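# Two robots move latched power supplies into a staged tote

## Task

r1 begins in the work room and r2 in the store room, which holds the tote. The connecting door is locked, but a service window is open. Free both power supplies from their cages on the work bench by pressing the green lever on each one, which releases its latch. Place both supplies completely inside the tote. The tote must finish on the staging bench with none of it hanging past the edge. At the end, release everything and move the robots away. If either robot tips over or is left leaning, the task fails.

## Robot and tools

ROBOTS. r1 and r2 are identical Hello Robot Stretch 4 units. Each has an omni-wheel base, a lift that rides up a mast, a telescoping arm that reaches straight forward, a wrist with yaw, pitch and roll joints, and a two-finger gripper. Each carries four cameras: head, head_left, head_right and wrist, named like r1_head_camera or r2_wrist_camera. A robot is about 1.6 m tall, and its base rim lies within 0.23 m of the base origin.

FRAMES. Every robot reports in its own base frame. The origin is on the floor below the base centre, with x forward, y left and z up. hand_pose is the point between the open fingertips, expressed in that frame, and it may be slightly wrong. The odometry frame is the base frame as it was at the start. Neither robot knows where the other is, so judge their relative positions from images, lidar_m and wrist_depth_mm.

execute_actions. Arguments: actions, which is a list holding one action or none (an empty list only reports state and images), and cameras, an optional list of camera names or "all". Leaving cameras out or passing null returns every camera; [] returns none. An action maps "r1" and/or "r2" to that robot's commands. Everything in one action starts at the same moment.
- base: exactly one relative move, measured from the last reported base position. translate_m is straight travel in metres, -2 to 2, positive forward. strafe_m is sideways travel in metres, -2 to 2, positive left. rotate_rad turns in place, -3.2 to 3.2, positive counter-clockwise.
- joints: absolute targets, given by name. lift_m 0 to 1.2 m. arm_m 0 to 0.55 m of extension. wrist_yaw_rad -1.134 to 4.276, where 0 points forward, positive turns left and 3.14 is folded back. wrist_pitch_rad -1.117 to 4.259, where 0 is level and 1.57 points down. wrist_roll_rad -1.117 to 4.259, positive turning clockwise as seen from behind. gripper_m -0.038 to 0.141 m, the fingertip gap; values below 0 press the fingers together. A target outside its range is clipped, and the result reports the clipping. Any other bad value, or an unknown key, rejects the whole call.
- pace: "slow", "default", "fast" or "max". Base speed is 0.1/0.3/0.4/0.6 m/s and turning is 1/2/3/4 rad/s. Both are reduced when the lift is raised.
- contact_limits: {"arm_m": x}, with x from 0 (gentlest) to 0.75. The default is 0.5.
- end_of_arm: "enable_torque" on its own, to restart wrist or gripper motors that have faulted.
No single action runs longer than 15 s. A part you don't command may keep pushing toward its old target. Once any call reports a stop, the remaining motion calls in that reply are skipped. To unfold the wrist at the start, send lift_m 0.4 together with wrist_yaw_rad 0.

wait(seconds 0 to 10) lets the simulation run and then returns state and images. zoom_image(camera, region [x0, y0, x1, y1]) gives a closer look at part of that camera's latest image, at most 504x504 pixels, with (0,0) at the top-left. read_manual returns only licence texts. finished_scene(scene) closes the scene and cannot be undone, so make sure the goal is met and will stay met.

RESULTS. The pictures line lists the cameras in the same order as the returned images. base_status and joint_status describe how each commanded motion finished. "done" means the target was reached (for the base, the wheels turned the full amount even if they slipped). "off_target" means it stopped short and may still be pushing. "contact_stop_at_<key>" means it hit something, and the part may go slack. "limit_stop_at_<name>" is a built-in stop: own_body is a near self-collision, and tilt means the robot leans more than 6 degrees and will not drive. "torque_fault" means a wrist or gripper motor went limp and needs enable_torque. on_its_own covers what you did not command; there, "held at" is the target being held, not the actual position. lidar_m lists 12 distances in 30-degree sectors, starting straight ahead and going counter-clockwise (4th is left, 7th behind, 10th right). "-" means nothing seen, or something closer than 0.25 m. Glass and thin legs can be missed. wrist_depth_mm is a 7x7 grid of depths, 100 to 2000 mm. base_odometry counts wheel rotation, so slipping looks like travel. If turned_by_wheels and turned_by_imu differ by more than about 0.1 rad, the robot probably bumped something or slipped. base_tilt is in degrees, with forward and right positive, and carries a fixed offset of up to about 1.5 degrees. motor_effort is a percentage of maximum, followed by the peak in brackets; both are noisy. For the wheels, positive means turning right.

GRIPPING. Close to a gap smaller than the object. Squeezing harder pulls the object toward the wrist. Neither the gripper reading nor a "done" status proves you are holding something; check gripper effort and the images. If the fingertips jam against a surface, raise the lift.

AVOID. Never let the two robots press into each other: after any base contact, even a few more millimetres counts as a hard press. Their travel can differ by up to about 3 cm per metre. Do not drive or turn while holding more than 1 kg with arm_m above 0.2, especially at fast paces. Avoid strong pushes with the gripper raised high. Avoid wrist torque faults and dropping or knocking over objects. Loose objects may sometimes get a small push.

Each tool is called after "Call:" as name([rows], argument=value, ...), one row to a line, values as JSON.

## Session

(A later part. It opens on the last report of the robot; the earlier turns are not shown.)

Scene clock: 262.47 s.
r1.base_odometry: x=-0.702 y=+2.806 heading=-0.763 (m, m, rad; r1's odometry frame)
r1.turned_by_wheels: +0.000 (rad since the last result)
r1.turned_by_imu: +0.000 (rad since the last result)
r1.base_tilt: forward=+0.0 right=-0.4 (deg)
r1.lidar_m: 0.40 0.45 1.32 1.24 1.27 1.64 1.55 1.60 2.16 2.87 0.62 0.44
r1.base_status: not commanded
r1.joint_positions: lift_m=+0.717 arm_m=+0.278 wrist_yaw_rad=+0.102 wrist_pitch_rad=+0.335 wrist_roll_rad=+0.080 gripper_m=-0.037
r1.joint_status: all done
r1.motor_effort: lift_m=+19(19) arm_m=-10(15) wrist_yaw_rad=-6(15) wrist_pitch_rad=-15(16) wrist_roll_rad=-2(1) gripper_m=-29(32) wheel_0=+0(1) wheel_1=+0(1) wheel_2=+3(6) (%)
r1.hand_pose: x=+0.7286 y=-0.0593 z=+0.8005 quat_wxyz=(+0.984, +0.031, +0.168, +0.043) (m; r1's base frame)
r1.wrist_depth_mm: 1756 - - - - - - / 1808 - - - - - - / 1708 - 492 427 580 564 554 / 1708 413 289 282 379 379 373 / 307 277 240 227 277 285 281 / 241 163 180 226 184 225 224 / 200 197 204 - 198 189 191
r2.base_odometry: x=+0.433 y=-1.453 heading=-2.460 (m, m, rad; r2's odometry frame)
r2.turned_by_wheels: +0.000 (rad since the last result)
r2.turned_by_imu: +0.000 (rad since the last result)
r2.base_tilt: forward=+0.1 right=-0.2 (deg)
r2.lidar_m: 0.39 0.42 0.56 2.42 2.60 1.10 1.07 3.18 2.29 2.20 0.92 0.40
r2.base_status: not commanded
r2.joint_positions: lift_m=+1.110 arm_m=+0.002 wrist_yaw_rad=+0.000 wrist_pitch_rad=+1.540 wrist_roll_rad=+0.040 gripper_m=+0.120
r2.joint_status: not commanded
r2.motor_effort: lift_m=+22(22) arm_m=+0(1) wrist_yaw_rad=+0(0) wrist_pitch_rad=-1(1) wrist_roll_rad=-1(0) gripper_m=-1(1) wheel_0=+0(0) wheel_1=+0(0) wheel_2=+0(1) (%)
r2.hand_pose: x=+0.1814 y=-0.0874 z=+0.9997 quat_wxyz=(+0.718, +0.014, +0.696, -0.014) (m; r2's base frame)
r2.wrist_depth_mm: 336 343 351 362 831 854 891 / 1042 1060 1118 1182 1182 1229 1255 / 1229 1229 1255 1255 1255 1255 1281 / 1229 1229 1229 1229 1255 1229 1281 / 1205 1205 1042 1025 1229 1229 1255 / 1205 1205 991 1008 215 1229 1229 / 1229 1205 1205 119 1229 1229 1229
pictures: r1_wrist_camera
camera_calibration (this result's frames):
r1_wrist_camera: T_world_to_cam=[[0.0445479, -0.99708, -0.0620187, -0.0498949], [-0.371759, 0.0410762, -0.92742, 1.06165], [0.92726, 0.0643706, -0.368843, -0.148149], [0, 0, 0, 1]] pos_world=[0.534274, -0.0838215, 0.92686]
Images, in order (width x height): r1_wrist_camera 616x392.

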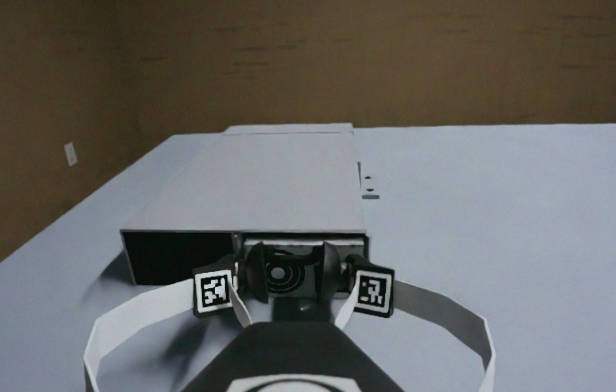

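Call:
execute_actions([
  {"r1":{"joints":{"arm_m":0.06}}},
], cameras=["r1_wrist_camera"])

Call:
execute_actions([
  {"r1":{"joints":{"arm_m":0.03,"gripper_m":0.04}}},
], cameras=["r1_wrist_camera"])

Scene clock: 264.37 s.
r1.base_odometry: x=-0.702 y=+2.806 heading=-0.763 (m, m, rad; r1's odometry frame)
r1.turned_by_wheels: +0.000 (rad since the last result)
r1.turned_by_imu: +0.000 (rad since the last result)
r1.base_tilt: forward=+0.0 right=-0.3 (deg)
r1.lidar_m: 0.39 0.43 1.28 1.21 1.29 1.65 1.55 1.63 2.14 2.86 0.63 0.47
r1.base_status: not commanded
r1.joint_positions: lift_m=+0.717 arm_m=+0.062 wrist_yaw_rad=+0.100 wrist_pitch_rad=+0.337 wrist_roll_rad=+0.080 gripper_m=-0.037
r1.joint_status: all done
r1.motor_effort: lift_m=+19(19) arm_m=-9(8) wrist_yaw_rad=-2(9) wrist_pitch_rad=-20(19) wrist_roll_rad=-1(1) gripper_m=-29(30) wheel_0=+0(0) wheel_1=+0(0) wheel_2=+2(3) (%)
r1.hand_pose: x=+0.5121 y=-0.0598 z=+0.8000 quat_wxyz=(+0.984, +0.031, +0.169, +0.043) (m; r1's base frame)
r1.wrist_depth_mm: 1863 - - - - - - / 1808 - - - - - - / 1756 - 549 477 585 559 559 / 1708 413 402 293 392 379 370 / 310 306 287 230 289 285 279 / 242 163 195 228 183 226 224 / 202 198 204 - 199 189 192
r2.base_odometry: x=+0.433 y=-1.453 heading=-2.460 (m, m, rad; r2's odometry frame)
r2.turned_by_wheels: +0.000 (rad since the last result)
r2.turned_by_imu: +0.000 (rad since the last result)
r2.base_tilt: forward=+0.1 right=-0.2 (deg)
r2.lidar_m: 0.39 0.42 0.56 2.43 2.61 1.10 1.07 3.20 2.28 2.22 0.87 0.41
r2.base_status: not commanded
r2.joint_positions: lift_m=+1.110 arm_m=+0.002 wrist_yaw_rad=+0.000 wrist_pitch_rad=+1.540 wrist_roll_rad=+0.040 gripper_m=+0.120
r2.joint_status: not commanded
r2.motor_effort: lift_m=+22(22) arm_m=+0(1) wrist_yaw_rad=+0(0) wrist_pitch_rad=-1(1) wrist_roll_rad=-1(0) gripper_m=-1(1) wheel_0=+0(0) wheel_1=+0(0) wheel_2=+0(0) (%)
r2.hand_pose: x=+0.1814 y=-0.0874 z=+0.9997 quat_wxyz=(+0.718, +0.014, +0.696, -0.014) (m; r2's base frame)
r2.wrist_depth_mm: 336 343 351 362 842 866 891 / 1025 1078 1118 1160 1160 1229 1281 / 1229 1229 1229 1255 1255 1229 1255 / 1205 1229 1229 1255 1255 1255 1229 / 1205 1229 1060 1025 1229 1255 1229 / 1229 1205 991 1008 216 1229 1229 / 1205 1182 1205 119 1205 1205 1229
pictures: r1_wrist_camera
camera_calibration (this result's frames):
r1_wrist_camera: T_world_to_cam=[[0.0427596, -0.997166, -0.0618976, -0.0399576], [-0.373641, 0.0414979, -0.926645, 0.981032], [0.926587, 0.0627504, -0.370807, 0.0542133], [0, 0, 0, 1]] pos_world=[0.318029, -0.0839571, 0.926698]
Images, in order (width x height): r1_wrist_camera 616x392.

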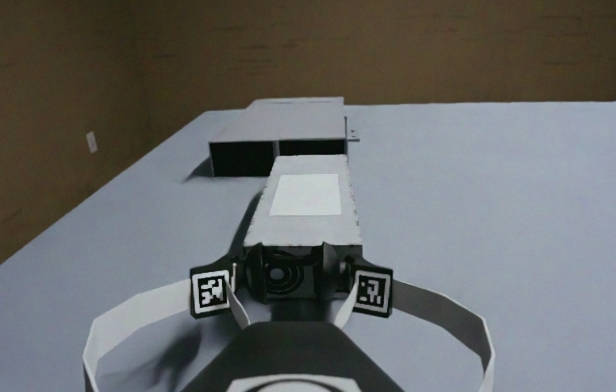

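Scene clock: 265.83 s.
r1.base_odometry: x=-0.702 y=+2.806 heading=-0.763 (m, m, rad; r1's odometry frame)
r1.turned_by_wheels: +0.000 (rad since the last result)
r1.turned_by_imu: +0.000 (rad since the last result)
r1.base_tilt: forward=-0.1 right=-0.3 (deg)
r1.lidar_m: 0.41 0.42 1.29 1.23 1.30 1.62 1.53 1.61 2.14 2.88 0.63 0.45
r1.base_status: not commanded
r1.joint_positions: lift_m=+0.717 arm_m=+0.032 wrist_yaw_rad=+0.101 wrist_pitch_rad=+0.332 wrist_roll_rad=+0.080 gripper_m=+0.040
r1.joint_status: all done
r1.motor_effort: lift_m=+19(19) arm_m=-9(10) wrist_yaw_rad=-3(4) wrist_pitch_rad=-6(20) wrist_roll_rad=+0(1) gripper_m=-3(29) wheel_0=+0(0) wheel_1=+0(0) wheel_2=+2(2) (%)
r1.hand_pose: x=+0.4825 y=-0.0596 z=+0.8013 quat_wxyz=(+0.985, +0.031, +0.167, +0.043) (m; r1's base frame)
r1.wrist_depth_mm: 1708 - - - - - - / 1808 - - - - - - / 1756 - 569 521 609 591 574 / 1708 430 418 307 399 387 384 / 315 312 279 248 297 291 286 / 247 246 196 232 195 233 229 / 208 204 208 - 198 198 196
r2.base_odometry: x=+0.433 y=-1.453 heading=-2.460 (m, m, rad; r2's odometry frame)
r2.turned_by_wheels: +0.000 (rad since the last result)
r2.turned_by_imu: +0.000 (rad since the last result)
r2.base_tilt: forward=+0.2 right=-0.2 (deg)
r2.lidar_m: 0.40 0.41 0.57 2.44 2.62 1.13 1.07 3.19 2.31 2.22 0.89 0.42
r2.base_status: not commanded
r2.joint_positions: lift_m=+1.110 arm_m=+0.002 wrist_yaw_rad=+0.000 wrist_pitch_rad=+1.540 wrist_roll_rad=+0.040 gripper_m=+0.120
r2.joint_status: not commanded
r2.motor_effort: lift_m=+22(22) arm_m=+0(0) wrist_yaw_rad=+0(0) wrist_pitch_rad=-1(2) wrist_roll_rad=+1(0) gripper_m=-1(1) wheel_0=+0(0) wheel_1=+0(0) wheel_2=+0(0) (%)
r2.hand_pose: x=+0.1814 y=-0.0874 z=+0.9997 quat_wxyz=(+0.718, +0.014, +0.696, -0.014) (m; r2's base frame)
r2.wrist_depth_mm: 338 342 351 362 842 866 904 / 1025 1078 1098 1160 1138 1229 1281 / 1255 1229 1229 1229 1255 1255 1255 / 1229 1229 1229 1229 1255 1255 1229 / 1205 1229 1042 1008 1255 1205 1229 / 1205 1229 1008 1008 216 1229 1255 / 1205 1205 1182 119 1205 1229 1255
pictures: r1_wrist_camera
camera_calibration (this result's frames):
r1_wrist_camera: T_world_to_cam=[[0.043486, -0.997118, -0.0621712, -0.0385733], [-0.369236, 0.0417833, -0.928396, 0.970469], [0.928318, 0.0633281, -0.366355, 0.0777492], [0, 0, 0, 1]] pos_world=[0.287834, -0.0839353, 0.927065]
Images, in order (width x height): r1_wrist_camera 616x392.

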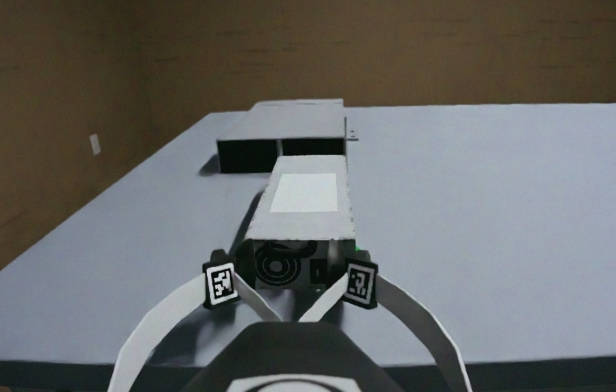

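Call:
execute_actions([
  {"r1":{"joints":{"arm_m":0.005,"lift_m":0.86},"pace":"fast"}},
], cameras=[])

Call:
execute_actions([
  {"r1":{"base":{"strafe_m":0.022},"joints":{"lift_m":0.99,"wrist_pitch_rad":1.54,"wrist_yaw_rad":0,"wrist_roll_rad":0.03,"gripper_m":0.12},"pace":"fast"}},
], cameras=[])

Call:
execute_actions([
  {"r1":{"joints":{"arm_m":0.42,"lift_m":0.97},"pace":"fast"}},
], cameras=["r1_wrist_camera"])

Scene clock: 267.37 s.
r1.base_odometry: x=-0.702 y=+2.806 heading=-0.763 (m, m, rad; r1's odometry frame)
r1.turned_by_wheels: +0.000 (rad since the last result)
r1.turned_by_imu: +0.000 (rad since the last result)
r1.base_tilt: forward=-0.1 right=-0.4 (deg)
r1.lidar_m: 0.42 0.42 1.29 1.23 1.29 1.66 1.56 1.62 2.14 2.89 0.62 0.45
r1.base_status: not commanded
r1.joint_positions: lift_m=+0.860 arm_m=+0.007 wrist_yaw_rad=+0.100 wrist_pitch_rad=+0.332 wrist_roll_rad=+0.080 gripper_m=+0.040
r1.joint_status: all done
r1.motor_effort: lift_m=+23(25) arm_m=-9(11) wrist_yaw_rad=-2(4) wrist_pitch_rad=-7(6) wrist_roll_rad=-1(1) gripper_m=-2(3) wheel_0=+0(0) wheel_1=+0(0) wheel_2=+1(2) (%)
r1.hand_pose: x=+0.4576 y=-0.0598 z=+0.9440 quat_wxyz=(+0.985, +0.031, +0.167, +0.043) (m; r1's base frame)
r1.wrist_depth_mm: 1756 - - - - - - / 1756 - - - - - - / 1756 - - - - - - / 1708 - 778 654 741 732 715 / 1708 - 559 530 554 549 544 / 1576 462 197 377 195 436 427 / 1366 375 394 - 375 362 362
r2.base_odometry: x=+0.433 y=-1.453 heading=-2.460 (m, m, rad; r2's odometry frame)
r2.turned_by_wheels: +0.000 (rad since the last result)
r2.turned_by_imu: +0.000 (rad since the last result)
r2.base_tilt: forward=+0.1 right=-0.2 (deg)
r2.lidar_m: 0.38 0.40 0.58 2.45 2.60 1.12 1.06 3.18 2.30 2.23 0.91 0.42
r2.base_status: not commanded
r2.joint_positions: lift_m=+1.110 arm_m=+0.002 wrist_yaw_rad=+0.000 wrist_pitch_rad=+1.540 wrist_roll_rad=+0.040 gripper_m=+0.120
r2.joint_status: not commanded
r2.motor_effort: lift_m=+22(22) arm_m=+0(0) wrist_yaw_rad=+0(0) wrist_pitch_rad=-1(1) wrist_roll_rad=-2(0) gripper_m=+0(0) wheel_0=+0(0) wheel_1=+0(0) wheel_2=+0(0) (%)
r2.hand_pose: x=+0.1814 y=-0.0874 z=+0.9997 quat_wxyz=(+0.718, +0.014, +0.696, -0.014) (m; r2's base frame)
r2.wrist_depth_mm: 336 343 353 359 842 866 904 / 1025 1078 1118 1160 1160 1229 1255 / 1229 1255 1229 1255 1281 1255 1255 / 1229 1255 1229 1229 1255 1255 1255 / 1205 1229 1025 1008 1229 1255 1255 / 1205 1205 991 1008 216 1229 1205 / 1205 1182 1205 119 1205 1205 1229
pictures: none
No camera images: the call's "cameras" was empty. Leave "cameras" out to get every camera's image.

Scene clock: 269.07 s.
r1.base_odometry: x=-0.687 y=+2.822 heading=-0.763 (m, m, rad; r1's odometry frame)
r1.turned_by_wheels: +0.000 (rad since the last result)
r1.turned_by_imu: +0.000 (rad since the last result)
r1.base_tilt: forward=-0.1 right=-0.3 (deg)
r1.lidar_m: 0.41 0.44 1.26 1.21 1.27 1.63 1.54 1.60 2.14 2.89 0.62 0.44
r1.base_status: done
r1.joint_positions: lift_m=+0.990 arm_m=+0.006 wrist_yaw_rad=+0.000 wrist_pitch_rad=+1.540 wrist_roll_rad=+0.030 gripper_m=+0.120
r1.joint_status: all done
r1.motor_effort: lift_m=+22(25) arm_m=-8(9) wrist_yaw_rad=-1(8) wrist_pitch_rad=+0(5) wrist_roll_rad=+0(2) gripper_m=+1(4) wheel_0=+0(8) wheel_1=-1(7) wheel_2=+1(1) (%)
r1.hand_pose: x=+0.1864 y=-0.0874 z=+0.8797 quat_wxyz=(+0.718, +0.011, +0.696, -0.011) (m; r1's base frame)
r1.wrist_depth_mm: 1042 1042 1060 1060 1098 1078 1118 / 1042 1078 1060 1078 1098 1118 1118 / 1042 1098 1078 1078 1098 1118 1118 / 1042 1060 1098 1078 1098 1098 1118 / 1078 1098 904 878 1138 1118 1138 / 1078 1078 891 831 1138 1118 1138 / 1078 1078 1078 - 1118 1160 1160
r2.base_odometry: x=+0.433 y=-1.453 heading=-2.460 (m, m, rad; r2's odometry frame)
r2.turned_by_wheels: +0.000 (rad since the last result)
r2.turned_by_imu: +0.000 (rad since the last result)
r2.base_tilt: forward=+0.1 right=-0.3 (deg)
r2.lidar_m: 0.40 0.42 0.57 2.42 2.62 1.14 1.06 3.21 2.31 2.23 0.92 0.39
r2.base_status: not commanded
r2.joint_positions: lift_m=+1.110 arm_m=+0.002 wrist_yaw_rad=+0.000 wrist_pitch_rad=+1.540 wrist_roll_rad=+0.040 gripper_m=+0.120
r2.joint_status: not commanded
r2.motor_effort: lift_m=+22(22) arm_m=-1(1) wrist_yaw_rad=+0(0) wrist_pitch_rad=+0(0) wrist_roll_rad=+1(2) gripper_m=+0(1) wheel_0=+0(0) wheel_1=+0(1) wheel_2=+0(0) (%)
r2.hand_pose: x=+0.1814 y=-0.0874 z=+0.9997 quat_wxyz=(+0.718, +0.014, +0.696, -0.014) (m; r2's base frame)
r2.wrist_depth_mm: 336 343 351 362 831 878 904 / 1042 1078 1118 1160 1160 1229 1281 / 1229 1255 1255 1255 1281 1281 1281 / 1229 1229 1255 1255 1229 1229 1255 / 1205 1229 1042 1008 1229 1229 1255 / 1205 1205 991 1008 215 1229 1229 / 1205 1205 1205 119 1229 1229 1229
pictures: none
No camera images: the call's "cameras" was empty. Leave "cameras" out to get every camera's image.

Scene clock: 271.00 s.
r1.base_odometry: x=-0.687 y=+2.822 heading=-0.763 (m, m, rad; r1's odometry frame)
r1.turned_by_wheels: +0.000 (rad since the last result)
r1.turned_by_imu: +0.000 (rad since the last result)
r1.base_tilt: forward=-0.1 right=-0.3 (deg)
r1.lidar_m: 0.42 0.47 1.29 1.21 1.26 1.62 1.55 1.59 2.18 2.89 0.61 0.44
r1.base_status: not commanded
r1.joint_positions: lift_m=+0.970 arm_m=+0.418 wrist_yaw_rad=+0.000 wrist_pitch_rad=+1.540 wrist_roll_rad=+0.030 gripper_m=+0.120
r1.joint_status: all done
r1.motor_effort: lift_m=+18(21) arm_m=+8(13) wrist_yaw_rad=-1(1) wrist_pitch_rad=-1(0) wrist_roll_rad=-1(2) gripper_m=+0(1) wheel_0=+0(0) wheel_1=+0(0) wheel_2=+1(1) (%)
r1.hand_pose: x=+0.5983 y=-0.0874 z=+0.8601 quat_wxyz=(+0.718, +0.011, +0.696, -0.010) (m; r1's base frame)
r1.wrist_depth_mm: 304 303 267 270 320 322 327 / 309 310 314 315 320 324 327 / 310 312 317 279 322 325 329 / 312 315 319 281 325 329 330 / 315 314 319 283 325 330 334 / 315 317 283 282 330 334 336 / 317 319 324 - 332 332 338
r2.base_odometry: x=+0.433 y=-1.453 heading=-2.460 (m, m, rad; r2's odometry frame)
r2.turned_by_wheels: +0.000 (rad since the last result)
r2.turned_by_imu: +0.000 (rad since the last result)
r2.base_tilt: forward=+0.1 right=-0.2 (deg)
r2.lidar_m: 0.37 0.42 0.58 2.44 2.62 1.12 1.05 3.18 2.31 2.21 0.90 0.43
r2.base_status: not commanded
r2.joint_positions: lift_m=+1.110 arm_m=+0.002 wrist_yaw_rad=+0.000 wrist_pitch_rad=+1.540 wrist_roll_rad=+0.040 gripper_m=+0.120
r2.joint_status: not commanded
r2.motor_effort: lift_m=+22(22) arm_m=-1(0) wrist_yaw_rad=+0(0) wrist_pitch_rad=-1(1) wrist_roll_rad=+1(2) gripper_m=-1(0) wheel_0=+0(0) wheel_1=-1(1) wheel_2=+0(0) (%)
r2.hand_pose: x=+0.1814 y=-0.0874 z=+0.9997 quat_wxyz=(+0.718, +0.014, +0.696, -0.014) (m; r2's base frame)
r2.wrist_depth_mm: 336 343 351 362 842 866 891 / 1025 1078 1098 1160 1160 1229 1281 / 1229 1229 1255 1255 1255 1281 1255 / 1205 1229 1229 1255 1229 1229 1255 / 1229 1205 1025 1008 1229 1255 1281 / 1229 1229 1008 1008 216 1229 1229 / 1205 1205 1182 119 1229 1229 1205
pictures: r1_wrist_camera
camera_calibration (this result's frames):
r1_wrist_camera: T_world_to_cam=[[-0.0283329, -0.999068, 0.0325633, -0.106359], [-0.99954, 0.0286687, 0.00989172, 0.637942], [-0.0108161, -0.0322681, -0.999421, 1.09158], [0, 0, 0, 1]] pos_world=[0.646442, -0.0893257, 1.0881]
Images, in order (width x height): r1_wrist_camera 616x392.

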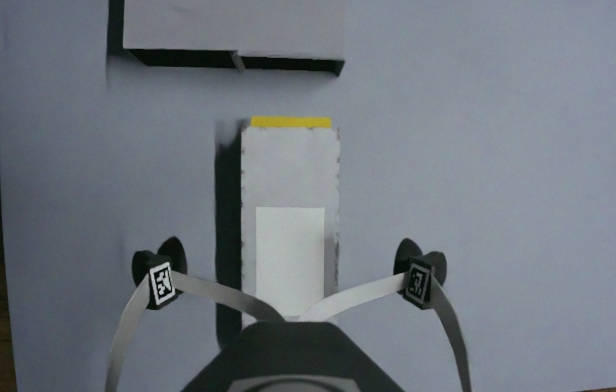

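Call:
execute_actions([
  {"r1":{"joints":{"arm_m":0.427,"lift_m":0.901,"gripper_m":0.095}}},
], cameras=[])

Call:
execute_actions([
  {"r1":{"joints":{"gripper_m":0.01}}},
], cameras=[])

Call:
execute_actions([
  {"r1":{"base":{"rotate_rad":-1.57},"joints":{"lift_m":1.0,"arm_m":0.08}}},
], cameras=["r1_wrist_camera","r1_head_camera"])

Scene clock: 272.43 s.
r1.base_odometry: x=-0.687 y=+2.822 heading=-0.763 (m, m, rad; r1's odometry frame)
r1.turned_by_wheels: +0.000 (rad since the last result)
r1.turned_by_imu: +0.000 (rad since the last result)
r1.base_tilt: forward=+0.0 right=-0.4 (deg)
r1.lidar_m: 0.42 0.44 1.28 1.21 1.28 1.62 1.54 1.61 2.14 2.89 0.64 0.44
r1.base_status: not commanded
r1.joint_positions: lift_m=+0.901 arm_m=+0.425 wrist_yaw_rad=+0.000 wrist_pitch_rad=+1.540 wrist_roll_rad=+0.030 gripper_m=+0.095
r1.joint_status: all done
r1.motor_effort: lift_m=+17(19) arm_m=+8(10) wrist_yaw_rad=-3(2) wrist_pitch_rad=-1(0) wrist_roll_rad=-1(1) gripper_m=-1(4) wheel_0=+0(0) wheel_1=+0(0) wheel_2=+1(1) (%)
r1.hand_pose: x=+0.6052 y=-0.0874 z=+0.7911 quat_wxyz=(+0.718, +0.011, +0.696, -0.010) (m; r1's base frame)
r1.wrist_depth_mm: 240 242 240 203 250 253 255 / 242 245 248 251 252 255 257 / 244 246 247 212 253 256 258 / 244 247 249 213 256 256 260 / 247 249 213 214 256 259 263 / 248 250 213 214 259 263 264 / 251 251 254 - 260 264 266
r2.base_odometry: x=+0.433 y=-1.453 heading=-2.460 (m, m, rad; r2's odometry frame)
r2.turned_by_wheels: +0.000 (rad since the last result)
r2.turned_by_imu: +0.000 (rad since the last result)
r2.base_tilt: forward=+0.2 right=-0.2 (deg)
r2.lidar_m: 0.36 0.42 0.57 2.45 2.60 1.12 1.05 3.21 2.30 2.23 0.87 0.39
r2.base_status: not commanded
r2.joint_positions: lift_m=+1.110 arm_m=+0.002 wrist_yaw_rad=+0.000 wrist_pitch_rad=+1.540 wrist_roll_rad=+0.040 gripper_m=+0.120
r2.joint_status: not commanded
r2.motor_effort: lift_m=+22(22) arm_m=+0(0) wrist_yaw_rad=+0(0) wrist_pitch_rad=-1(1) wrist_roll_rad=+0(1) gripper_m=-1(1) wheel_0=+0(0) wheel_1=+0(0) wheel_2=+0(0) (%)
r2.hand_pose: x=+0.1814 y=-0.0874 z=+0.9997 quat_wxyz=(+0.718, +0.014, +0.696, -0.014) (m; r2's base frame)
r2.wrist_depth_mm: 336 345 351 359 842 866 904 / 1060 1060 1118 1182 1182 1229 1281 / 1229 1255 1229 1255 1255 1255 1255 / 1229 1205 1255 1255 1229 1281 1255 / 1229 1205 1042 1025 1229 1255 1255 / 1205 1205 1008 1025 216 1255 1255 / 1205 1229 1229 119 1229 1229 1255
pictures: none
No camera images: the call's "cameras" was empty. Leave "cameras" out to get every camera's image.

Scene clock: 274.10 s.
r1.base_odometry: x=-0.687 y=+2.822 heading=-0.763 (m, m, rad; r1's odometry frame)
r1.turned_by_wheels: +0.000 (rad since the last result)
r1.turned_by_imu: +0.000 (rad since the last result)
r1.base_tilt: forward=+0.0 right=-0.3 (deg)
r1.lidar_m: 0.40 0.42 1.27 1.20 1.29 1.63 1.56 1.63 2.18 2.89 0.63 0.43
r1.base_status: not commanded
r1.joint_positions: lift_m=+0.901 arm_m=+0.425 wrist_yaw_rad=+0.000 wrist_pitch_rad=+1.540 wrist_roll_rad=+0.030 gripper_m=+0.011
r1.joint_status: all done
r1.motor_effort: lift_m=+20(21) arm_m=+9(9) wrist_yaw_rad=-1(1) wrist_pitch_rad=+0(1) wrist_roll_rad=-1(0) gripper_m=-28(29) wheel_0=+0(0) wheel_1=-1(0) wheel_2=+1(1) (%)
r1.hand_pose: x=+0.6052 y=-0.0874 z=+0.7908 quat_wxyz=(+0.718, +0.011, +0.696, -0.010) (m; r1's base frame)
r1.wrist_depth_mm: 238 239 240 244 248 251 253 / 239 242 244 247 250 253 255 / 240 244 245 198 251 254 257 / 243 247 247 199 253 255 257 / 245 247 200 201 254 258 260 / 247 176 200 202 188 257 262 / 248 250 253 - 259 262 263
r2.base_odometry: x=+0.433 y=-1.453 heading=-2.460 (m, m, rad; r2's odometry frame)
r2.turned_by_wheels: +0.000 (rad since the last result)
r2.turned_by_imu: +0.000 (rad since the last result)
r2.base_tilt: forward=+0.2 right=-0.2 (deg)
r2.lidar_m: 0.39 0.42 0.56 2.43 2.61 1.11 1.07 3.17 2.31 2.20 0.88 0.41
r2.base_status: not commanded
r2.joint_positions: lift_m=+1.110 arm_m=+0.002 wrist_yaw_rad=+0.000 wrist_pitch_rad=+1.540 wrist_roll_rad=+0.040 gripper_m=+0.120
r2.joint_status: not commanded
r2.motor_effort: lift_m=+22(22) arm_m=+0(1) wrist_yaw_rad=+0(0) wrist_pitch_rad=-1(1) wrist_roll_rad=-2(0) gripper_m=-1(0) wheel_0=+0(0) wheel_1=+0(1) wheel_2=+0(0) (%)
r2.hand_pose: x=+0.1814 y=-0.0874 z=+0.9997 quat_wxyz=(+0.718, +0.014, +0.696, -0.014) (m; r2's base frame)
r2.wrist_depth_mm: 336 342 351 362 831 878 904 / 1042 1078 1118 1160 1160 1229 1255 / 1229 1255 1205 1255 1255 1281 1281 / 1229 1255 1255 1229 1255 1229 1255 / 1229 1229 1025 1008 1205 1229 1229 / 1205 1229 991 1008 216 1255 1229 / 1182 1205 1205 119 1205 1229 1229
pictures: none
No camera images: the call's "cameras" was empty. Leave "cameras" out to get every camera's image.

Scene clock: 276.23 s.
r1.base_odometry: x=-0.687 y=+2.822 heading=-2.333 (m, m, rad; r1's odometry frame)
r1.turned_by_wheels: -1.570 (rad since the last result)
r1.turned_by_imu: -1.589 (rad since the last result)
r1.base_tilt: forward=-0.1 right=-0.3 (deg)
r1.lidar_m: 2.91 0.63 0.44 0.40 0.44 1.28 1.20 1.26 1.64 1.54 1.65 0.35
r1.base_status: done
r1.joint_positions: lift_m=+0.999 arm_m=+0.082 wrist_yaw_rad=+0.000 wrist_pitch_rad=+1.540 wrist_roll_rad=+0.030 gripper_m=+0.011
r1.joint_status: all done
r1.motor_effort: lift_m=+26(28) arm_m=-9(12) wrist_yaw_rad=-1(5) wrist_pitch_rad=-2(5) wrist_roll_rad=-2(1) gripper_m=-29(29) wheel_0=+1(6) wheel_1=-1(7) wheel_2=+0(9) (%)
r1.hand_pose: x=+0.2612 y=-0.0874 z=+0.8894 quat_wxyz=(+0.718, +0.011, +0.696, -0.011) (m; r1's base frame)
r1.wrist_depth_mm: 1060 1060 1060 1078 1098 1118 1118 / 1042 1042 1078 1118 1078 1118 1118 / 1042 1060 1060 197 1098 1118 1118 / 1078 1098 1098 198 1118 1138 1118 / 1060 1098 200 201 1098 1138 1118 / 1060 175 201 202 186 1118 1160 / 842 1078 1118 - 1138 1160 1160
r2.base_odometry: x=+0.433 y=-1.453 heading=-2.460 (m, m, rad; r2's odometry frame)
r2.turned_by_wheels: +0.000 (rad since the last result)
r2.turned_by_imu: +0.001 (rad since the last result)
r2.base_tilt: forward=+0.1 right=-0.2 (deg)
r2.lidar_m: 0.38 0.41 0.56 2.43 2.62 1.11 1.05 3.22 2.32 2.21 0.88 0.44
r2.base_status: not commanded
r2.joint_positions: lift_m=+1.110 arm_m=+0.002 wrist_yaw_rad=+0.000 wrist_pitch_rad=+1.540 wrist_roll_rad=+0.040 gripper_m=+0.120
r2.joint_status: not commanded
r2.motor_effort: lift_m=+22(22) arm_m=+0(0) wrist_yaw_rad=+0(0) wrist_pitch_rad=-1(1) wrist_roll_rad=+0(0) gripper_m=-1(1) wheel_0=+0(0) wheel_1=+0(0) wheel_2=+0(0) (%)
r2.hand_pose: x=+0.1814 y=-0.0874 z=+0.9997 quat_wxyz=(+0.718, +0.014, +0.696, -0.014) (m; r2's base frame)
r2.wrist_depth_mm: 334 343 351 362 831 866 904 / 1042 1078 1138 1160 1182 1205 1281 / 1229 1229 1255 1255 1255 1255 1281 / 1229 1229 1205 1229 1255 1281 1255 / 1229 1205 1042 1008 1255 1229 1255 / 1205 1182 1008 1008 215 1255 1255 / 1205 1182 1229 119 1229 1229 1229
pictures: r1_head_camera, r1_wrist_camera
camera_calibration (this result's frames):
r1_wrist_camera: T_world_to_cam=[[-0.028716, -0.999057, 0.0325727, -0.116775], [-0.999525, 0.0290627, 0.0102201, 0.300466], [-0.0111571, -0.0322638, -0.999417, 1.11731], [0, 0, 0, 1]] pos_world=[0.309436, -0.0893482, 1.11739]
Images, in order (width x height): r1_head_camera 420x560, r1_wrist_camera 616x392.

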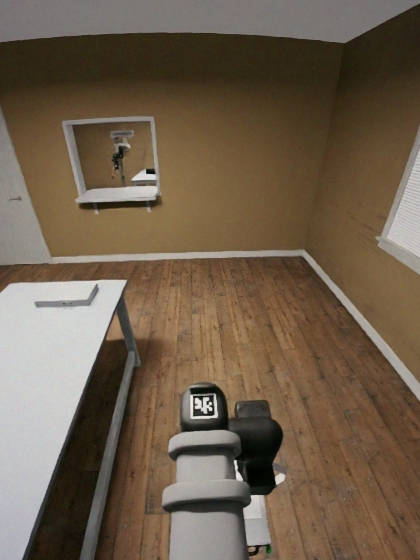

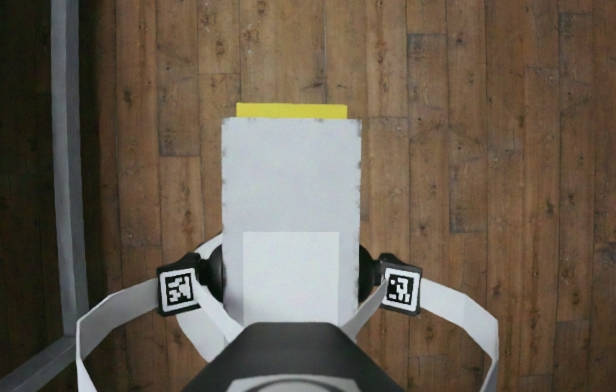

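Call:
execute_actions(actions=[], cameras=["r1_head_camera","r1_head_left_camera","r2_head_camera"])

Scene clock: 277.00 s.
r1.base_odometry: x=-0.687 y=+2.822 heading=-2.333 (m, m, rad; r1's odometry frame)
r1.turned_by_wheels: +0.000 (rad since the last result)
r1.turned_by_imu: +0.000 (rad since the last result)
r1.base_tilt: forward=+0.0 right=-0.4 (deg)
r1.lidar_m: 2.88 0.64 0.44 0.40 0.44 1.27 1.20 1.24 1.64 1.55 1.62 0.31
r1.base_status: done
r1.joint_positions: lift_m=+0.999 arm_m=+0.082 wrist_yaw_rad=+0.000 wrist_pitch_rad=+1.540 wrist_roll_rad=+0.030 gripper_m=+0.011
r1.joint_status: all done
r1.motor_effort: lift_m=+26(28) arm_m=-9(12) wrist_yaw_rad=-2(5) wrist_pitch_rad=-2(5) wrist_roll_rad=-2(1) gripper_m=-28(29) wheel_0=+1(6) wheel_1=-1(7) wheel_2=+0(9) (%)
r1.hand_pose: x=+0.2612 y=-0.0874 z=+0.8894 quat_wxyz=(+0.718, +0.011, +0.696, -0.011) (m; r1's base frame)
r1.wrist_depth_mm: 1060 1060 1060 1078 1098 1098 1118 / 1060 1060 1098 1098 1078 1098 1118 / 1060 1078 1078 197 1118 1118 1138 / 1060 1078 1078 199 1138 1118 1138 / 1060 1060 200 200 1118 1118 1138 / 1060 175 200 201 189 1138 1118 / 831 1098 1098 - 1138 1138 1182
r2.base_odometry: x=+0.433 y=-1.453 heading=-2.460 (m, m, rad; r2's odometry frame)
r2.turned_by_wheels: +0.000 (rad since the last result)
r2.turned_by_imu: +0.000 (rad since the last result)
r2.base_tilt: forward=+0.1 right=-0.2 (deg)
r2.lidar_m: 0.39 0.41 0.57 2.39 2.62 1.14 1.05 3.19 2.30 2.22 0.91 0.41
r2.base_status: not commanded
r2.joint_positions: lift_m=+1.110 arm_m=+0.002 wrist_yaw_rad=+0.000 wrist_pitch_rad=+1.540 wrist_roll_rad=+0.040 gripper_m=+0.120
r2.joint_status: not commanded
r2.motor_effort: lift_m=+22(22) arm_m=+0(0) wrist_yaw_rad=+0(0) wrist_pitch_rad=-1(1) wrist_roll_rad=-1(0) gripper_m=-2(1) wheel_0=+0(0) wheel_1=-1(0) wheel_2=+0(0) (%)
r2.hand_pose: x=+0.1814 y=-0.0874 z=+0.9997 quat_wxyz=(+0.718, +0.014, +0.696, -0.014) (m; r2's base frame)
r2.wrist_depth_mm: 336 343 351 359 842 866 904 / 1042 1078 1118 1160 1182 1255 1281 / 1229 1229 1255 1255 1255 1255 1255 / 1229 1205 1229 1255 1255 1229 1281 / 1229 1229 1025 1008 1255 1229 1229 / 1229 1205 991 1008 216 1205 1229 / 1182 1182 1205 119 1205 1205 1205
pictures: r1_head_camera, r1_head_left_camera, r2_head_camera
Images, in order (width x height): r1_head_camera 420x560, r1_head_left_camera 420x672, r2_head_camera 420x560.

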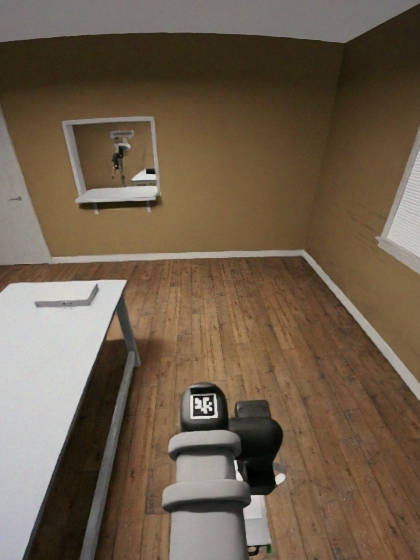

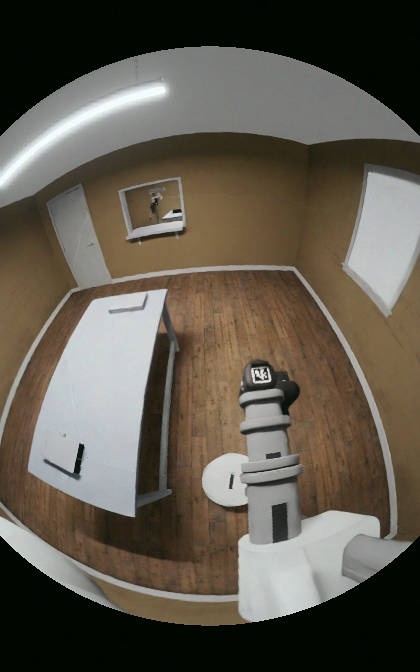

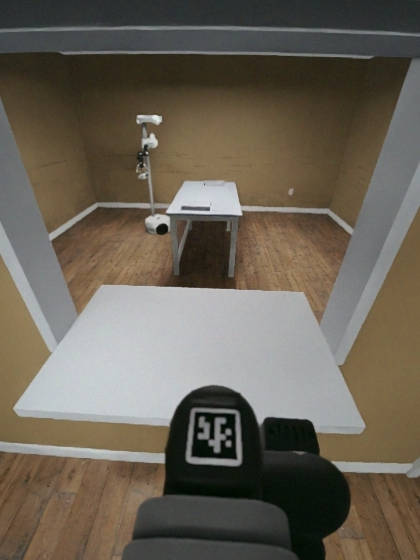

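Call:
execute_actions([
  {"r1":{"base":{"translate_m":2.0},"pace":"max"}},
], cameras=[])

Call:
execute_actions([
  {"r1":{"base":{"strafe_m":0.97},"joints":{"lift_m":1.11},"pace":"max"}},
], cameras=["r1_head_camera","r2_head_camera"])

Scene clock: 284.27 s.
r1.base_odometry: x=-2.068 y=+1.375 heading=-2.333 (m, m, rad; r1's odometry frame)
r1.turned_by_wheels: +0.000 (rad since the last result)
r1.turned_by_imu: +0.004 (rad since the last result)
r1.base_tilt: forward=+0.0 right=-0.4 (deg)
r1.lidar_m: 1.04 1.00 1.23 3.19 0.91 0.79 1.82 2.18 1.59 1.53 1.56 0.33
r1.base_status: done
r1.joint_positions: lift_m=+1.000 arm_m=+0.081 wrist_yaw_rad=+0.000 wrist_pitch_rad=+1.540 wrist_roll_rad=+0.030 gripper_m=+0.011
r1.joint_status: not commanded
r1.motor_effort: lift_m=+26(26) arm_m=-9(9) wrist_yaw_rad=-1(0) wrist_pitch_rad=+1(1) wrist_roll_rad=-1(1) gripper_m=-27(27) wheel_0=+1(5) wheel_1=-1(5) wheel_2=+0(9) (%)
r1.hand_pose: x=+0.2614 y=-0.0874 z=+0.8894 quat_wxyz=(+0.718, +0.011, +0.696, -0.010) (m; r1's base frame)
r1.wrist_depth_mm: 1042 1078 1078 1060 1078 1118 1118 / 1042 1078 1060 1078 1118 1098 1098 / 1060 1078 1078 198 1078 1118 1160 / 1078 1078 1078 199 1098 1118 1118 / 1060 1098 198 201 1138 1138 1138 / 1078 175 200 203 186 1138 1138 / 1078 1098 1078 - 1138 1160 1182
r2.base_odometry: x=+0.433 y=-1.453 heading=-2.460 (m, m, rad; r2's odometry frame)
r2.turned_by_wheels: +0.000 (rad since the last result)
r2.turned_by_imu: +0.002 (rad since the last result)
r2.base_tilt: forward=+0.1 right=-0.2 (deg)
r2.lidar_m: 0.38 0.42 0.57 2.46 2.60 1.13 1.06 3.19 2.32 2.22 0.92 0.40
r2.base_status: not commanded
r2.joint_positions: lift_m=+1.110 arm_m=+0.002 wrist_yaw_rad=+0.000 wrist_pitch_rad=+1.540 wrist_roll_rad=+0.040 gripper_m=+0.120
r2.joint_status: not commanded
r2.motor_effort: lift_m=+22(22) arm_m=+0(1) wrist_yaw_rad=+0(0) wrist_pitch_rad=+0(2) wrist_roll_rad=+1(2) gripper_m=-2(2) wheel_0=+0(0) wheel_1=+0(0) wheel_2=+0(0) (%)
r2.hand_pose: x=+0.1814 y=-0.0874 z=+0.9997 quat_wxyz=(+0.718, +0.014, +0.696, -0.014) (m; r2's base frame)
r2.wrist_depth_mm: 336 342 353 362 842 854 891 / 1042 1078 1118 1160 1160 1229 1255 / 1255 1229 1229 1255 1281 1255 1255 / 1229 1229 1229 1229 1229 1229 1229 / 1205 1229 1025 1008 1255 1255 1229 / 1205 1229 991 1008 216 1255 1229 / 1205 1205 1182 119 1205 1205 1255
pictures: none
No camera images: the call's "cameras" was empty. Leave "cameras" out to get every camera's image.

Scene clock: 288.30 s.
r1.base_odometry: x=-1.366 y=+0.705 heading=-2.333 (m, m, rad; r1's odometry frame)
r1.turned_by_wheels: +0.000 (rad since the last result)
r1.turned_by_imu: -0.002 (rad since the last result)
r1.base_tilt: forward=+0.0 right=-0.4 (deg)
r1.lidar_m: 0.83 0.89 1.49 2.23 2.32 0.66 0.62 0.69 2.61 2.49 1.56 0.90
r1.base_status: done
r1.joint_positions: lift_m=+1.110 arm_m=+0.081 wrist_yaw_rad=+0.000 wrist_pitch_rad=+1.540 wrist_roll_rad=+0.030 gripper_m=+0.011
r1.joint_status: all done
r1.motor_effort: lift_m=+24(30) arm_m=-8(9) wrist_yaw_rad=-1(3) wrist_pitch_rad=-1(3) wrist_roll_rad=+0(2) gripper_m=-30(27) wheel_0=+0(12) wheel_1=+0(10) wheel_2=-1(1) (%)
r1.hand_pose: x=+0.2613 y=-0.0874 z=+0.9995 quat_wxyz=(+0.718, +0.011, +0.696, -0.010) (m; r1's base frame)
r1.wrist_depth_mm: 1138 1160 1182 1160 1182 1205 1229 / 1160 1182 1138 1160 1205 1205 1205 / 1138 1160 1160 198 1205 1205 1229 / 1182 1160 1205 200 1205 1229 1229 / 1138 1182 201 200 1255 1255 1255 / 1182 175 200 202 189 1205 1255 / 1205 1205 1205 - 1229 1308 1229
r2.base_odometry: x=+0.433 y=-1.453 heading=-2.460 (m, m, rad; r2's odometry frame)
r2.turned_by_wheels: +0.000 (rad since the last result)
r2.turned_by_imu: +0.001 (rad since the last result)
r2.base_tilt: forward=+0.1 right=-0.2 (deg)
r2.lidar_m: 0.40 0.41 0.56 2.43 2.64 1.13 1.06 3.21 2.30 2.24 0.92 0.41
r2.base_status: not commanded
r2.joint_positions: lift_m=+1.110 arm_m=+0.002 wrist_yaw_rad=+0.000 wrist_pitch_rad=+1.540 wrist_roll_rad=+0.040 gripper_m=+0.120
r2.joint_status: not commanded
r2.motor_effort: lift_m=+22(22) arm_m=+0(0) wrist_yaw_rad=+0(0) wrist_pitch_rad=-1(1) wrist_roll_rad=+0(0) gripper_m=-2(0) wheel_0=+0(0) wheel_1=+0(0) wheel_2=+0(1) (%)
r2.hand_pose: x=+0.1814 y=-0.0874 z=+0.9997 quat_wxyz=(+0.718, +0.014, +0.696, -0.014) (m; r2's base frame)
r2.wrist_depth_mm: 336 343 351 362 831 854 904 / 1042 1078 1118 1160 1160 1229 1255 / 1229 1229 1255 1255 1255 1255 1255 / 1229 1205 1229 1229 1229 1229 1255 / 1205 1229 1042 1008 1229 1229 1255 / 1205 1205 1008 1025 216 1229 1229 / 1205 1182 1205 119 1229 1229 1229
pictures: r1_head_camera, r2_head_camera
Images, in order (width x height): r1_head_camera 420x560, r2_head_camera 420x560.

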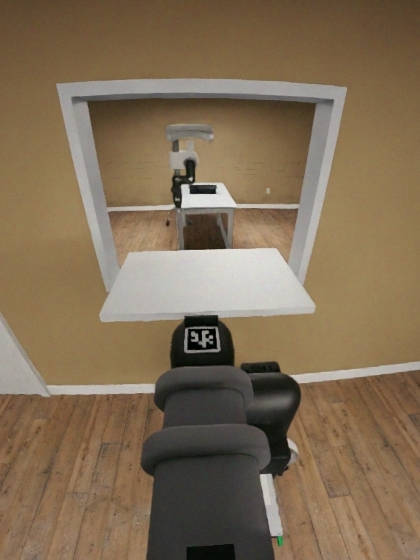

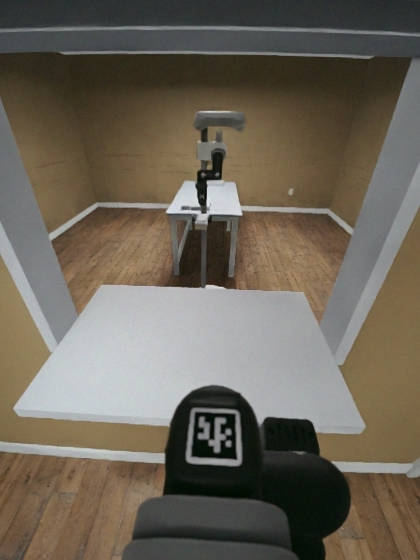

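Call:
execute_actions([
  {"r1":{"base":{"translate_m":0.50},"joints":{"arm_m":0.46},"pace":"fast"},"r2":{"base":{"strafe_m":0.15}}},
], cameras=["r1_head_camera","r2_head_camera"])

Scene clock: 291.47 s.
r1.base_odometry: x=-1.712 y=+0.344 heading=-2.333 (m, m, rad; r1's odometry frame)
r1.turned_by_wheels: +0.000 (rad since the last result)
r1.turned_by_imu: +0.001 (rad since the last result)
r1.base_tilt: forward=+0.0 right=-0.4 (deg)
r1.lidar_m: 0.33 0.33 0.49 2.02 2.31 3.13 1.14 1.17 2.61 2.36 0.52 0.36
r1.base_status: done
r1.joint_positions: lift_m=+1.110 arm_m=+0.459 wrist_yaw_rad=+0.000 wrist_pitch_rad=+1.540 wrist_roll_rad=+0.030 gripper_m=+0.011
r1.joint_status: all done
r1.motor_effort: lift_m=+24(24) arm_m=+8(9) wrist_yaw_rad=-3(2) wrist_pitch_rad=+0(7) wrist_roll_rad=-1(0) gripper_m=-29(29) wheel_0=-1(5) wheel_1=+1(1) wheel_2=+1(9) (%)
r1.hand_pose: x=+0.6384 y=-0.0874 z=+0.9995 quat_wxyz=(+0.718, +0.011, +0.696, -0.010) (m; r1's base frame)
r1.wrist_depth_mm: 293 293 298 301 304 307 310 / 293 296 298 301 306 310 312 / 294 300 300 198 306 312 314 / 297 300 301 199 309 315 317 / 300 301 200 200 310 314 319 / 298 175 200 202 187 317 324 / 303 303 310 - 317 319 324
r2.base_odometry: x=+0.527 y=-1.569 heading=-2.460 (m, m, rad; r2's odometry frame)
r2.turned_by_wheels: +0.000 (rad since the last result)
r2.turned_by_imu: +0.001 (rad since the last result)
r2.base_tilt: forward=+0.2 right=-0.2 (deg)
r2.lidar_m: 0.40 0.42 0.90 2.36 2.44 1.12 1.06 1.15 2.44 2.37 0.58 0.41
r2.base_status: done
r2.joint_positions: lift_m=+1.110 arm_m=+0.002 wrist_yaw_rad=+0.000 wrist_pitch_rad=+1.540 wrist_roll_rad=+0.040 gripper_m=+0.120
r2.joint_status: not commanded
r2.motor_effort: lift_m=+22(22) arm_m=-1(1) wrist_yaw_rad=+0(1) wrist_pitch_rad=-1(0) wrist_roll_rad=-1(0) gripper_m=-1(1) wheel_0=-2(11) wheel_1=+2(10) wheel_2=+0(1) (%)
r2.hand_pose: x=+0.1814 y=-0.0874 z=+0.9997 quat_wxyz=(+0.718, +0.014, +0.696, -0.014) (m; r2's base frame)
r2.wrist_depth_mm: 336 342 349 359 831 854 904 / 1042 1060 1098 1160 1160 1229 1281 / 1229 1255 1255 1255 1255 1255 1229 / 1229 1229 1229 1255 1255 1255 1255 / 1229 1229 1042 1025 1229 1229 1255 / 1182 1205 991 1008 216 1229 1229 / 1182 1205 1205 119 1205 1182 1229
pictures: r1_head_camera, r2_head_camera
Images, in order (width x height): r1_head_camera 420x560, r2_head_camera 420x560.

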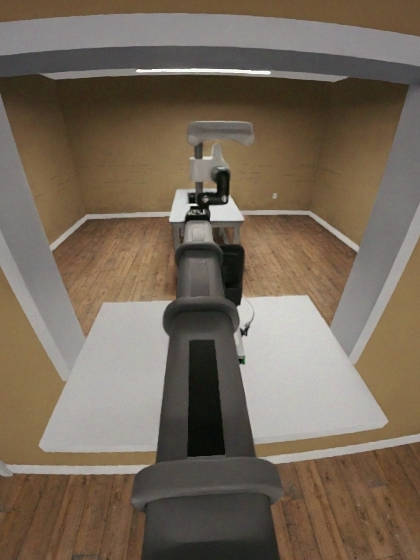

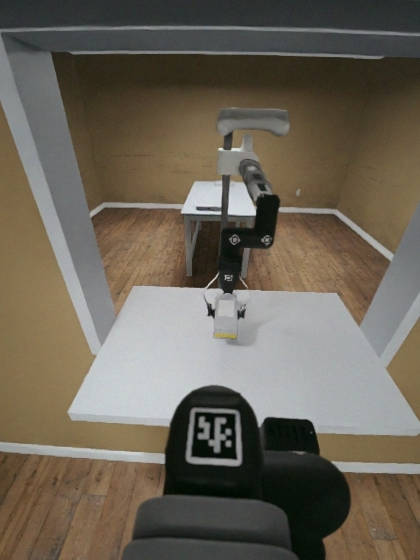

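Call:
execute_actions([
  {"r1":{"joints":{"lift_m":1.054,"gripper_m":0.10}},"r2":{"base":{"strafe_m":0.04}}},
], cameras=["r1_wrist_camera"])

Call:
execute_actions([
  {"r1":{"joints":{"lift_m":1.12},"pace":"fast"}},
], cameras=["r2_head_camera"])

Scene clock: 293.37 s.
r1.base_odometry: x=-1.712 y=+0.344 heading=-2.333 (m, m, rad; r1's odometry frame)
r1.turned_by_wheels: +0.000 (rad since the last result)
r1.turned_by_imu: +0.000 (rad since the last result)
r1.base_tilt: forward=-0.1 right=-0.3 (deg)
r1.lidar_m: 0.33 0.33 0.47 2.00 2.31 3.16 1.12 1.20 2.63 2.34 0.53 0.35
r1.base_status: not commanded
r1.joint_positions: lift_m=+1.054 arm_m=+0.459 wrist_yaw_rad=+0.000 wrist_pitch_rad=+1.540 wrist_roll_rad=+0.030 gripper_m=+0.100
r1.joint_status: all done
r1.motor_effort: lift_m=+17(23) arm_m=+8(8) wrist_yaw_rad=-1(2) wrist_pitch_rad=-2(4) wrist_roll_rad=-1(1) gripper_m=+1(28) wheel_0=-1(0) wheel_1=+1(0) wheel_2=+0(1) (%)
r1.hand_pose: x=+0.6382 y=-0.0874 z=+0.9441 quat_wxyz=(+0.718, +0.011, +0.696, -0.010) (m; r1's base frame)
r1.wrist_depth_mm: 241 245 246 249 251 253 256 / 243 246 248 250 253 255 258 / 244 245 247 213 254 258 260 / 246 250 250 213 255 258 262 / 247 248 215 213 256 259 264 / 249 250 215 215 258 263 264 / 251 252 255 - 262 262 266
r2.base_odometry: x=+0.552 y=-1.600 heading=-2.460 (m, m, rad; r2's odometry frame)
r2.turned_by_wheels: +0.000 (rad since the last result)
r2.turned_by_imu: +0.000 (rad since the last result)
r2.base_tilt: forward=+0.1 right=-0.1 (deg)
r2.lidar_m: 0.38 0.40 0.89 2.30 2.43 1.13 1.06 1.15 2.50 2.41 0.57 0.42
r2.base_status: done
r2.joint_positions: lift_m=+1.110 arm_m=+0.002 wrist_yaw_rad=+0.000 wrist_pitch_rad=+1.540 wrist_roll_rad=+0.040 gripper_m=+0.120
r2.joint_status: not commanded
r2.motor_effort: lift_m=+22(22) arm_m=+0(0) wrist_yaw_rad=+0(0) wrist_pitch_rad=-1(2) wrist_roll_rad=-3(0) gripper_m=-1(0) wheel_0=-2(11) wheel_1=+0(10) wheel_2=+0(1) (%)
r2.hand_pose: x=+0.1814 y=-0.0874 z=+0.9997 quat_wxyz=(+0.718, +0.014, +0.696, -0.014) (m; r2's base frame)
r2.wrist_depth_mm: 334 342 351 359 831 854 917 / 1042 1078 1118 1160 1160 1205 1281 / 1229 1255 1255 1255 1229 1255 1281 / 1229 1205 1255 1255 1255 1281 1229 / 1229 1229 1025 1008 1255 1255 1255 / 1205 1205 991 1008 216 1205 1255 / 1205 1205 1182 119 1229 1205 1229
pictures: r1_wrist_camera
camera_calibration (this result's frames):
r1_wrist_camera: T_world_to_cam=[[-0.0286188, -0.999059, 0.0325754, -0.107797], [-0.999527, 0.0289691, 0.0103321, 0.676599], [-0.0112661, -0.0322643, -0.999416, 1.17632], [0, 0, 0, 1]] pos_world=[0.686447, -0.0893428, 1.17215]
Images, in order (width x height): r1_wrist_camera 616x392.

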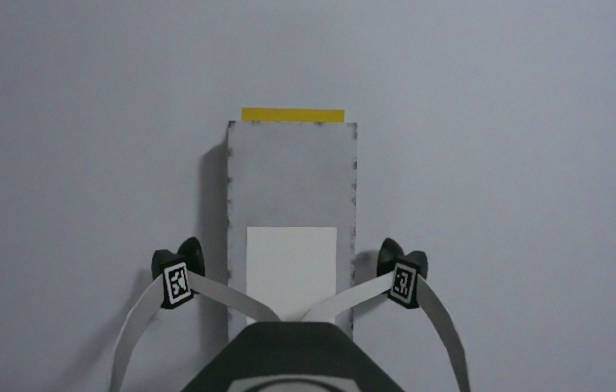

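Scene clock: 294.37 s.
r1.base_odometry: x=-1.712 y=+0.344 heading=-2.333 (m, m, rad; r1's odometry frame)
r1.turned_by_wheels: +0.000 (rad since the last result)
r1.turned_by_imu: +0.000 (rad since the last result)
r1.base_tilt: forward=+0.0 right=-0.4 (deg)
r1.lidar_m: 0.33 0.36 0.48 2.05 2.32 3.17 1.12 1.19 2.62 2.37 0.52 0.35
r1.base_status: not commanded
r1.joint_positions: lift_m=+1.120 arm_m=+0.459 wrist_yaw_rad=+0.000 wrist_pitch_rad=+1.540 wrist_roll_rad=+0.030 gripper_m=+0.100
r1.joint_status: all done
r1.motor_effort: lift_m=+23(25) arm_m=+8(8) wrist_yaw_rad=+0(2) wrist_pitch_rad=-1(1) wrist_roll_rad=+0(1) gripper_m=+0(0) wheel_0=-1(0) wheel_1=+1(1) wheel_2=+0(0) (%)
r1.hand_pose: x=+0.6382 y=-0.0874 z=+1.0097 quat_wxyz=(+0.718, +0.011, +0.696, -0.010) (m; r1's base frame)
r1.wrist_depth_mm: 301 307 310 312 317 317 322 / 304 307 310 315 317 324 324 / 307 310 312 279 320 322 327 / 309 314 317 281 320 325 329 / 312 314 315 281 324 327 332 / 312 314 319 281 325 330 334 / 315 317 320 - 327 332 332
r2.base_odometry: x=+0.552 y=-1.600 heading=-2.460 (m, m, rad; r2's odometry frame)
r2.turned_by_wheels: +0.000 (rad since the last result)
r2.turned_by_imu: +0.000 (rad since the last result)
r2.base_tilt: forward=+0.1 right=-0.2 (deg)
r2.lidar_m: 0.39 0.41 0.91 2.31 2.43 1.13 1.06 1.12 2.51 2.42 0.57 0.41
r2.base_status: not commanded
r2.joint_positions: lift_m=+1.110 arm_m=+0.002 wrist_yaw_rad=+0.000 wrist_pitch_rad=+1.540 wrist_roll_rad=+0.040 gripper_m=+0.120
r2.joint_status: not commanded
r2.motor_effort: lift_m=+22(22) arm_m=-1(1) wrist_yaw_rad=+0(0) wrist_pitch_rad=-1(1) wrist_roll_rad=+2(1) gripper_m=-2(1) wheel_0=-2(2) wheel_1=+0(0) wheel_2=+0(0) (%)
r2.hand_pose: x=+0.1814 y=-0.0874 z=+0.9997 quat_wxyz=(+0.718, +0.014, +0.696, -0.014) (m; r2's base frame)
r2.wrist_depth_mm: 336 340 351 357 831 854 891 / 1042 1060 1098 1138 1160 1229 1281 / 1229 1255 1229 1255 1255 1255 1281 / 1229 1229 1229 1229 1255 1255 1281 / 1205 1205 1025 1008 1229 1229 1255 / 1229 1205 991 1025 216 1229 1229 / 1205 1205 1205 119 1205 1205 1229
pictures: r2_head_camera
Images, in order (width x height): r2_head_camera 420x560.

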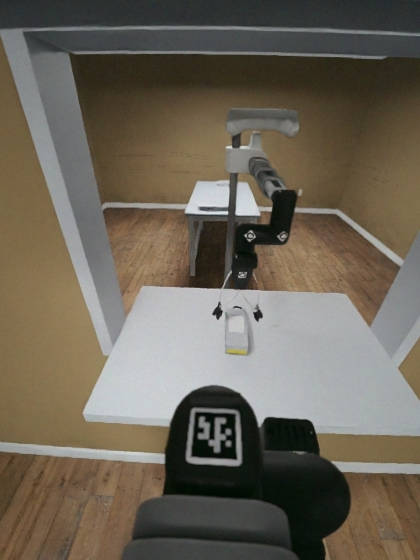

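Call:
execute_actions([
  {"r1":{"base":{"translate_m":-0.35},"joints":{"arm_m":0.0},"pace":"max"},"r2":{"base":{"translate_m":0.07},"joints":{"arm_m":0.27}}},
], cameras=[])

Call:
execute_actions([
  {"r1":{"base":{"rotate_rad":-1.55},"joints":{"lift_m":0.5,"wrist_pitch_rad":0.33,"wrist_roll_rad":0.08,"wrist_yaw_rad":0.1},"pace":"max"},"r2":{"joints":{"arm_m":0.47}}},
], cameras=["r2_wrist_camera","r1_head_camera"])

Scene clock: 297.30 s.
r1.base_odometry: x=-1.470 y=+0.597 heading=-2.333 (m, m, rad; r1's odometry frame)
r1.turned_by_wheels: +0.000 (rad since the last result)
r1.turned_by_imu: +0.000 (rad since the last result)
r1.base_tilt: forward=-0.1 right=-0.3 (deg)
r1.lidar_m: 0.67 0.71 1.29 2.23 2.34 0.87 0.77 0.86 2.60 2.50 1.35 0.71
r1.base_status: done
r1.joint_positions: lift_m=+1.120 arm_m=+0.002 wrist_yaw_rad=+0.000 wrist_pitch_rad=+1.540 wrist_roll_rad=+0.030 gripper_m=+0.100
r1.joint_status: all done
r1.motor_effort: lift_m=+22(22) arm_m=-9(9) wrist_yaw_rad=-1(0) wrist_pitch_rad=-2(2) wrist_roll_rad=-3(3) gripper_m=+0(0) wheel_0=-1(5) wheel_1=+0(6) wheel_2=+0(8) (%)
r1.hand_pose: x=+0.1821 y=-0.0874 z=+1.0097 quat_wxyz=(+0.718, +0.011, +0.696, -0.011) (m; r1's base frame)
r1.wrist_depth_mm: 1160 1160 1182 1205 1205 1229 1229 / 1182 1182 1205 1182 1205 1205 1255 / 1182 1205 1205 1229 1229 1205 1255 / 1205 1182 1205 1205 1229 1255 1255 / 1205 1182 991 1008 1205 1255 1255 / 1182 1205 1008 976 1255 1255 1281 / 1229 1205 1205 - 1255 1255 1281
r2.base_odometry: x=+0.498 y=-1.644 heading=-2.459 (m, m, rad; r2's odometry frame)
r2.turned_by_wheels: +0.000 (rad since the last result)
r2.turned_by_imu: +0.001 (rad since the last result)
r2.base_tilt: forward=+0.1 right=-0.3 (deg)
r2.lidar_m: 0.32 0.33 0.79 2.16 2.42 1.22 1.14 1.21 2.50 2.15 0.49 0.33
r2.base_status: done
r2.joint_positions: lift_m=+1.110 arm_m=+0.269 wrist_yaw_rad=+0.000 wrist_pitch_rad=+1.540 wrist_roll_rad=+0.040 gripper_m=+0.120
r2.joint_status: all done
r2.motor_effort: lift_m=+22(22) arm_m=+7(6) wrist_yaw_rad=-1(0) wrist_pitch_rad=+0(1) wrist_roll_rad=+0(1) gripper_m=+0(1) wheel_0=+4(8) wheel_1=+2(8) wheel_2=-2(11) (%)
r2.hand_pose: x=+0.4485 y=-0.0874 z=+0.9997 quat_wxyz=(+0.718, +0.014, +0.696, -0.014) (m; r2's base frame)
r2.wrist_depth_mm: 317 319 281 281 324 325 324 / 315 317 317 279 320 322 324 / 314 314 314 315 317 320 320 / 310 314 314 314 317 317 319 / 309 310 310 312 314 314 317 / 306 306 307 310 215 312 314 / 306 306 306 119 310 309 310
pictures: none
No camera images: the call's "cameras" was empty. Leave "cameras" out to get every camera's image.

Scene clock: 299.83 s.
r1.base_odometry: x=-1.470 y=+0.597 heading=+2.400 (m, m, rad; r1's odometry frame)
r1.turned_by_wheels: -1.550 (rad since the last result)
r1.turned_by_imu: -1.569 (rad since the last result)
r1.base_tilt: forward=+0.0 right=-0.3 (deg)
r1.lidar_m: 2.49 1.30 0.72 0.69 0.73 1.34 2.24 2.34 0.80 0.79 0.84 2.55
r1.base_status: done
r1.joint_positions: lift_m=+0.500 arm_m=+0.002 wrist_yaw_rad=+0.100 wrist_pitch_rad=+0.332 wrist_roll_rad=+0.080 gripper_m=+0.100
r1.joint_status: all done
r1.motor_effort: lift_m=+18(19) arm_m=-8(8) wrist_yaw_rad=-2(4) wrist_pitch_rad=-7(8) wrist_roll_rad=+1(1) gripper_m=+0(1) wheel_0=+2(7) wheel_1=+0(4) wheel_2=+0(5) (%)
r1.hand_pose: x=+0.4534 y=-0.0598 z=+0.5842 quat_wxyz=(+0.985, +0.031, +0.167, +0.043) (m; r1's base frame)
r1.wrist_depth_mm: 1336 1808 - - - - - / 1281 1863 - - - - - / 1255 1863 - - - - - / 1255 1661 1808 1756 1661 1661 1661 / 1205 1336 1336 1308 1281 1281 1182 / 1078 1025 991 1008 946 1008 991 / 904 878 904 - 878 842 831
r2.base_odometry: x=+0.498 y=-1.644 heading=-2.459 (m, m, rad; r2's odometry frame)
r2.turned_by_wheels: +0.000 (rad since the last result)
r2.turned_by_imu: +0.001 (rad since the last result)
r2.base_tilt: forward=+0.1 right=-0.2 (deg)
r2.lidar_m: 0.31 0.34 0.79 2.17 2.43 1.20 1.13 1.20 2.51 2.14 0.48 0.35
r2.base_status: not commanded
r2.joint_positions: lift_m=+1.110 arm_m=+0.469 wrist_yaw_rad=+0.000 wrist_pitch_rad=+1.540 wrist_roll_rad=+0.040 gripper_m=+0.120
r2.joint_status: all done
r2.motor_effort: lift_m=+22(22) arm_m=+8(6) wrist_yaw_rad=+0(0) wrist_pitch_rad=-1(1) wrist_roll_rad=+0(1) gripper_m=-1(1) wheel_0=+4(4) wheel_1=+2(2) wheel_2=-2(2) (%)
r2.hand_pose: x=+0.6485 y=-0.0874 z=+0.9997 quat_wxyz=(+0.718, +0.014, +0.696, -0.014) (m; r2's base frame)
r2.wrist_depth_mm: 319 319 320 320 322 324 324 / 315 317 317 319 320 322 322 / 312 314 315 315 319 320 320 / 310 310 312 274 315 317 319 / 309 309 309 272 312 314 314 / 306 307 268 270 215 312 314 / 304 306 306 119 309 309 310
pictures: r1_head_camera, r2_wrist_camera
camera_calibration (this result's frames):
r2_wrist_camera: T_world_to_cam=[[-0.0752398, -0.997113, 0.0101871, -0.0529822], [-0.996639, 0.0748643, -0.033245, 0.748462], [0.0323864, -0.0126542, -0.999395, 1.2097], [0, 0, 0, 1]] pos_world=[0.702782, -0.0935546, 1.23439]
Images, in order (width x height): r1_head_camera 420x560, r2_wrist_camera 616x392.

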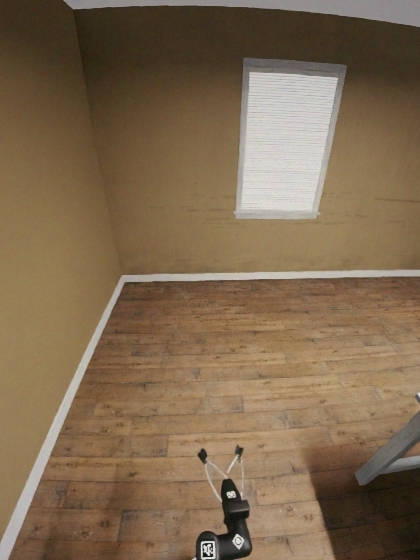

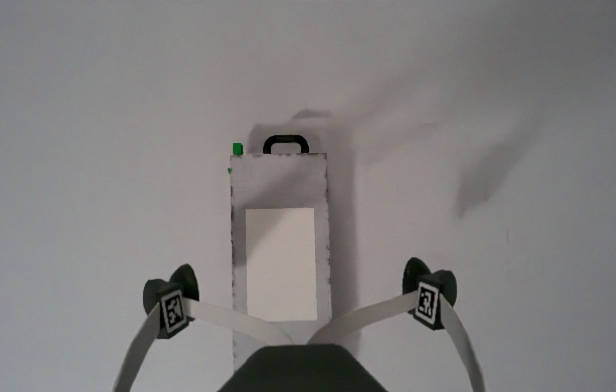

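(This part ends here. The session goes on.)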